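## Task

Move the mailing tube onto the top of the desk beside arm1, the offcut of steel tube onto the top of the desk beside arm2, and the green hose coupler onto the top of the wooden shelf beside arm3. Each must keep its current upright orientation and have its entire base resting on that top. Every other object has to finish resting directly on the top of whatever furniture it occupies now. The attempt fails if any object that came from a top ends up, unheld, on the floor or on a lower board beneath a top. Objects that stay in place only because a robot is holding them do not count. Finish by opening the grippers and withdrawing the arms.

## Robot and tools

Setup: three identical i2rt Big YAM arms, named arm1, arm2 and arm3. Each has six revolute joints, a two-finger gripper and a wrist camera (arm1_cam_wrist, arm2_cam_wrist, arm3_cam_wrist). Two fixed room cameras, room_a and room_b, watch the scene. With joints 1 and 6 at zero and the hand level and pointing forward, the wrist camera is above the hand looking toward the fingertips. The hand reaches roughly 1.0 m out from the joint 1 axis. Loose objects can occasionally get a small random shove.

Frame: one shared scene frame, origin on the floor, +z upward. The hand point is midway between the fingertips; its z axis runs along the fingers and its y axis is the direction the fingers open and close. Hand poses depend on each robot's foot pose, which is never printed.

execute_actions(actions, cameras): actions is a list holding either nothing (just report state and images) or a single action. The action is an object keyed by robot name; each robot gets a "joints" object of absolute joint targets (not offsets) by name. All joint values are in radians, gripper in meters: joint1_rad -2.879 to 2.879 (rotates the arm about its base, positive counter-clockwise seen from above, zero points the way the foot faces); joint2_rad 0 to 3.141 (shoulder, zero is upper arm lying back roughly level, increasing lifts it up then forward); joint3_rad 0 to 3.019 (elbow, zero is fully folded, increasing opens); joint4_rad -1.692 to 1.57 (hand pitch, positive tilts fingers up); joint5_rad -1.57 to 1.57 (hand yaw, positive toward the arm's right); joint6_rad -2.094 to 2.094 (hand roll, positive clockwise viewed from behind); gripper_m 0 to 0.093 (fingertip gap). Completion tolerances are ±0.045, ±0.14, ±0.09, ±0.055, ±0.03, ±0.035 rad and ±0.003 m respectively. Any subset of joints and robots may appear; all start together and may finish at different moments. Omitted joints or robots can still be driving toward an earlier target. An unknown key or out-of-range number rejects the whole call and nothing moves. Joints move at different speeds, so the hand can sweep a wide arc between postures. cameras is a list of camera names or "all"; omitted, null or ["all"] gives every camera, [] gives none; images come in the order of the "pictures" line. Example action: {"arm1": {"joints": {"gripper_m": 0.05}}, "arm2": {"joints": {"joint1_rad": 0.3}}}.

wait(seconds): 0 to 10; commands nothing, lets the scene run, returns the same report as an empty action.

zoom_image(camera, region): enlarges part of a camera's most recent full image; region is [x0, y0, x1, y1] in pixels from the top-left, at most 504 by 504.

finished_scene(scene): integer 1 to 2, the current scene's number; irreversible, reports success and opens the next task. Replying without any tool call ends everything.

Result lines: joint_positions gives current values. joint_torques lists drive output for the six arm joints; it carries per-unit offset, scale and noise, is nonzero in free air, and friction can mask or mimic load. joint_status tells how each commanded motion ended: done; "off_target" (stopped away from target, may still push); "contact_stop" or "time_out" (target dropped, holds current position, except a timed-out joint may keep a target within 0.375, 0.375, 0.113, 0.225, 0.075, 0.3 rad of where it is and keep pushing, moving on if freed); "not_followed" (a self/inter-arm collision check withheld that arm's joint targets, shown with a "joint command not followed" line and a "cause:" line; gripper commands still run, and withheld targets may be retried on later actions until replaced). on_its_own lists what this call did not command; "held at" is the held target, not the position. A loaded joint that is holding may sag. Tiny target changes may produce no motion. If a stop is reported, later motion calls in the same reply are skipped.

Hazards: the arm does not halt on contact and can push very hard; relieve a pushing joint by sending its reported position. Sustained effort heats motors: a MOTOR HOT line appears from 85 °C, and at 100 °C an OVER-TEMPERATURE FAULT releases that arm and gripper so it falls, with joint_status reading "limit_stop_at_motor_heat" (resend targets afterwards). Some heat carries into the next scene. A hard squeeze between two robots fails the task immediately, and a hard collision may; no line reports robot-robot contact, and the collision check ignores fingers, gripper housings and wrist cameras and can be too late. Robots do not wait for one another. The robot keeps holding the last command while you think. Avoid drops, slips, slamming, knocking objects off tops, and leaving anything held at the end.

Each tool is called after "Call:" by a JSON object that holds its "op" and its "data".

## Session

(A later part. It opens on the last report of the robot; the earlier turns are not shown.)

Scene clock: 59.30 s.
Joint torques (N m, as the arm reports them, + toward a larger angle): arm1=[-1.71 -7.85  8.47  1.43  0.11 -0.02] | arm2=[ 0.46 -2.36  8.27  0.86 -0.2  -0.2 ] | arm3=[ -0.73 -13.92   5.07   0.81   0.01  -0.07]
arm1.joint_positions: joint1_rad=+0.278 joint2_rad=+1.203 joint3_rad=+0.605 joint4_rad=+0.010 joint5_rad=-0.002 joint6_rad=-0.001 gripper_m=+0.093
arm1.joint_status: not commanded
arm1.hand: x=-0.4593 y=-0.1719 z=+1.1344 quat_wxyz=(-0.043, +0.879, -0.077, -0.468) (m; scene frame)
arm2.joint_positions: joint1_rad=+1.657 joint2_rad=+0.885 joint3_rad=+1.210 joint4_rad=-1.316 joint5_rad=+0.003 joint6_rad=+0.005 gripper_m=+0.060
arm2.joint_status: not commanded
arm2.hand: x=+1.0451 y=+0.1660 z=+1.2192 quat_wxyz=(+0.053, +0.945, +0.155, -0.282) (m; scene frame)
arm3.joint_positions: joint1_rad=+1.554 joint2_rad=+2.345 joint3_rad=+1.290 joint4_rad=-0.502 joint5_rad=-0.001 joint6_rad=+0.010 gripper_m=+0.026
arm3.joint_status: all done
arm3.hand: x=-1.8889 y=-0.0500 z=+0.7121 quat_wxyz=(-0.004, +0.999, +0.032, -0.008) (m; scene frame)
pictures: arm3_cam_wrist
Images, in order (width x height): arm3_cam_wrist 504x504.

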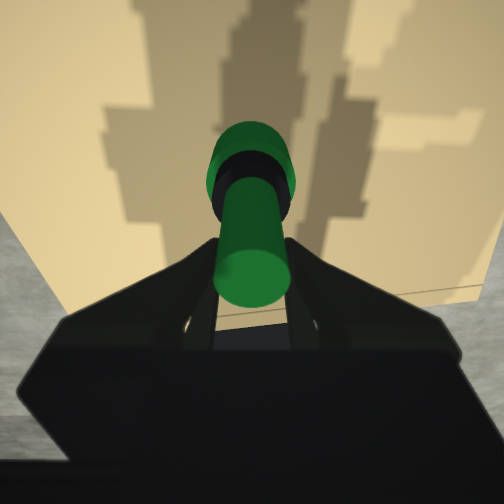

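Call:
{"op": "execute_actions", "data": {"actions": [{"arm3":{"joints":{"gripper_m":0.06,"joint2_rad":2.345}}}], "cameras": []}}

Call:
{"op": "execute_actions", "data": {"actions": [{"arm3":{"joints":{"joint2_rad":1.9,"joint4_rad":-0.95}}}]}}

Scene clock: 60.43 s.
Joint torques (N m, as the arm reports them, + toward a larger angle): arm1=[-1.46 -7.8   8.52  1.29  0.12  0.04] | arm2=[ 0.51 -2.45  8.26  0.87 -0.22 -0.2 ] | arm3=[ -1.09 -16.55   5.16   0.91   0.02  -0.03]
arm1.joint_positions: joint1_rad=+0.278 joint2_rad=+1.203 joint3_rad=+0.605 joint4_rad=+0.010 joint5_rad=-0.002 joint6_rad=-0.001 gripper_m=+0.093
arm1.joint_status: not commanded
arm1.hand: x=-0.4593 y=-0.1719 z=+1.1344 quat_wxyz=(-0.043, +0.879, -0.077, -0.468) (m; scene frame)
arm2.joint_positions: joint1_rad=+1.657 joint2_rad=+0.885 joint3_rad=+1.210 joint4_rad=-1.316 joint5_rad=+0.003 joint6_rad=+0.005 gripper_m=+0.060
arm2.joint_status: not commanded
arm2.hand: x=+1.0451 y=+0.1660 z=+1.2192 quat_wxyz=(+0.053, +0.945, +0.155, -0.282) (m; scene frame)
arm3.joint_positions: joint1_rad=+1.554 joint2_rad=+2.345 joint3_rad=+1.290 joint4_rad=-0.502 joint5_rad=-0.001 joint6_rad=+0.010 gripper_m=+0.060
arm3.joint_status: all done
arm3.hand: x=-1.8889 y=-0.0500 z=+0.7121 quat_wxyz=(-0.004, +0.999, +0.032, -0.008) (m; scene frame)
pictures: none
No camera images: the call's "cameras" was empty. Leave "cameras" out to get every camera's image.

Scene clock: 61.83 s.
Joint torques (N m, as the arm reports them, + toward a larger angle): arm1=[-1.1  -7.73  8.6   1.32  0.13  0.  ] | arm2=[ 0.54 -2.37  8.28  0.87 -0.2  -0.2 ] | arm3=[ -0.59 -12.64   7.77   0.33   0.05  -0.04]
arm1.joint_positions: joint1_rad=+0.278 joint2_rad=+1.203 joint3_rad=+0.605 joint4_rad=+0.010 joint5_rad=-0.002 joint6_rad=-0.001 gripper_m=+0.093
arm1.joint_status: not commanded
arm1.hand: x=-0.4593 y=-0.1719 z=+1.1344 quat_wxyz=(-0.043, +0.879, -0.077, -0.468) (m; scene frame)
arm2.joint_positions: joint1_rad=+1.657 joint2_rad=+0.885 joint3_rad=+1.210 joint4_rad=-1.316 joint5_rad=+0.003 joint6_rad=+0.005 gripper_m=+0.060
arm2.joint_status: not commanded
arm2.hand: x=+1.0451 y=+0.1660 z=+1.2192 quat_wxyz=(+0.053, +0.945, +0.155, -0.282) (m; scene frame)
arm3.joint_positions: joint1_rad=+1.554 joint2_rad=+1.873 joint3_rad=+1.291 joint4_rad=-0.939 joint5_rad=-0.001 joint6_rad=+0.010 gripper_m=+0.060
arm3.joint_status: all done
arm3.hand: x=-1.8922 y=-0.0527 z=+0.9528 quat_wxyz=(-0.003, +0.999, +0.032, -0.026) (m; scene frame)
pictures: arm1_cam_wrist, arm2_cam_wrist, arm3_cam_wrist, room_a, room_b
Images, in order (width x height): arm1_cam_wrist 504x504, arm2_cam_wrist 504x504, arm3_cam_wrist 504x504, room_a 504x504, room_b 504x504.

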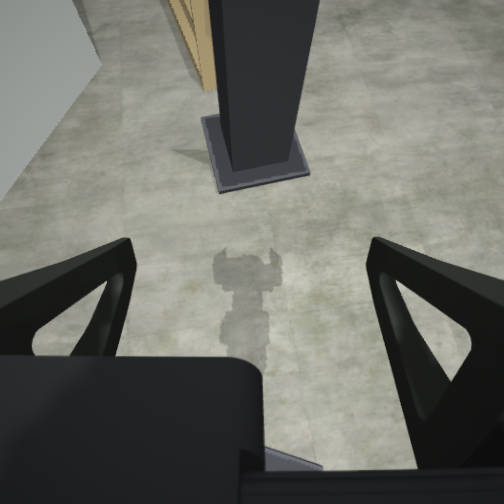

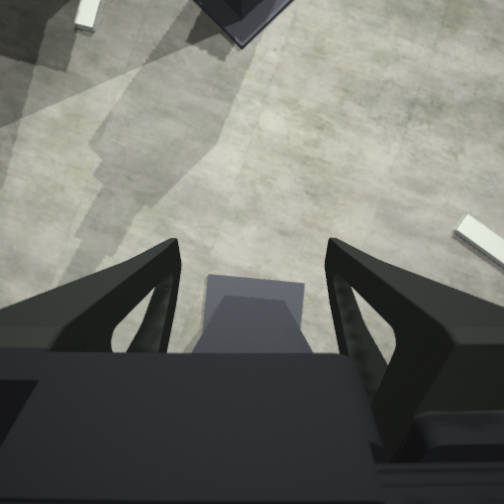

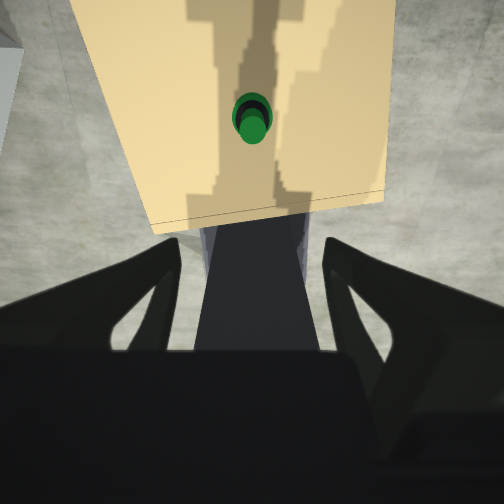

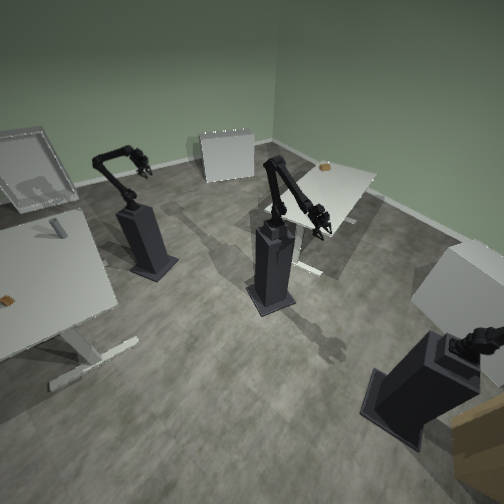

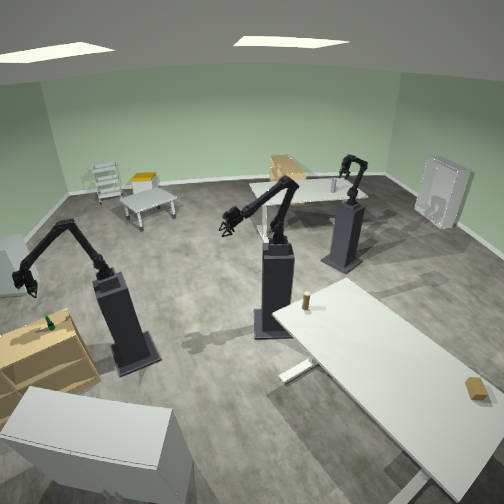

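Call:
{"op": "finished_scene", "data": {"scene": 2}}

The scene is finished: the task was done.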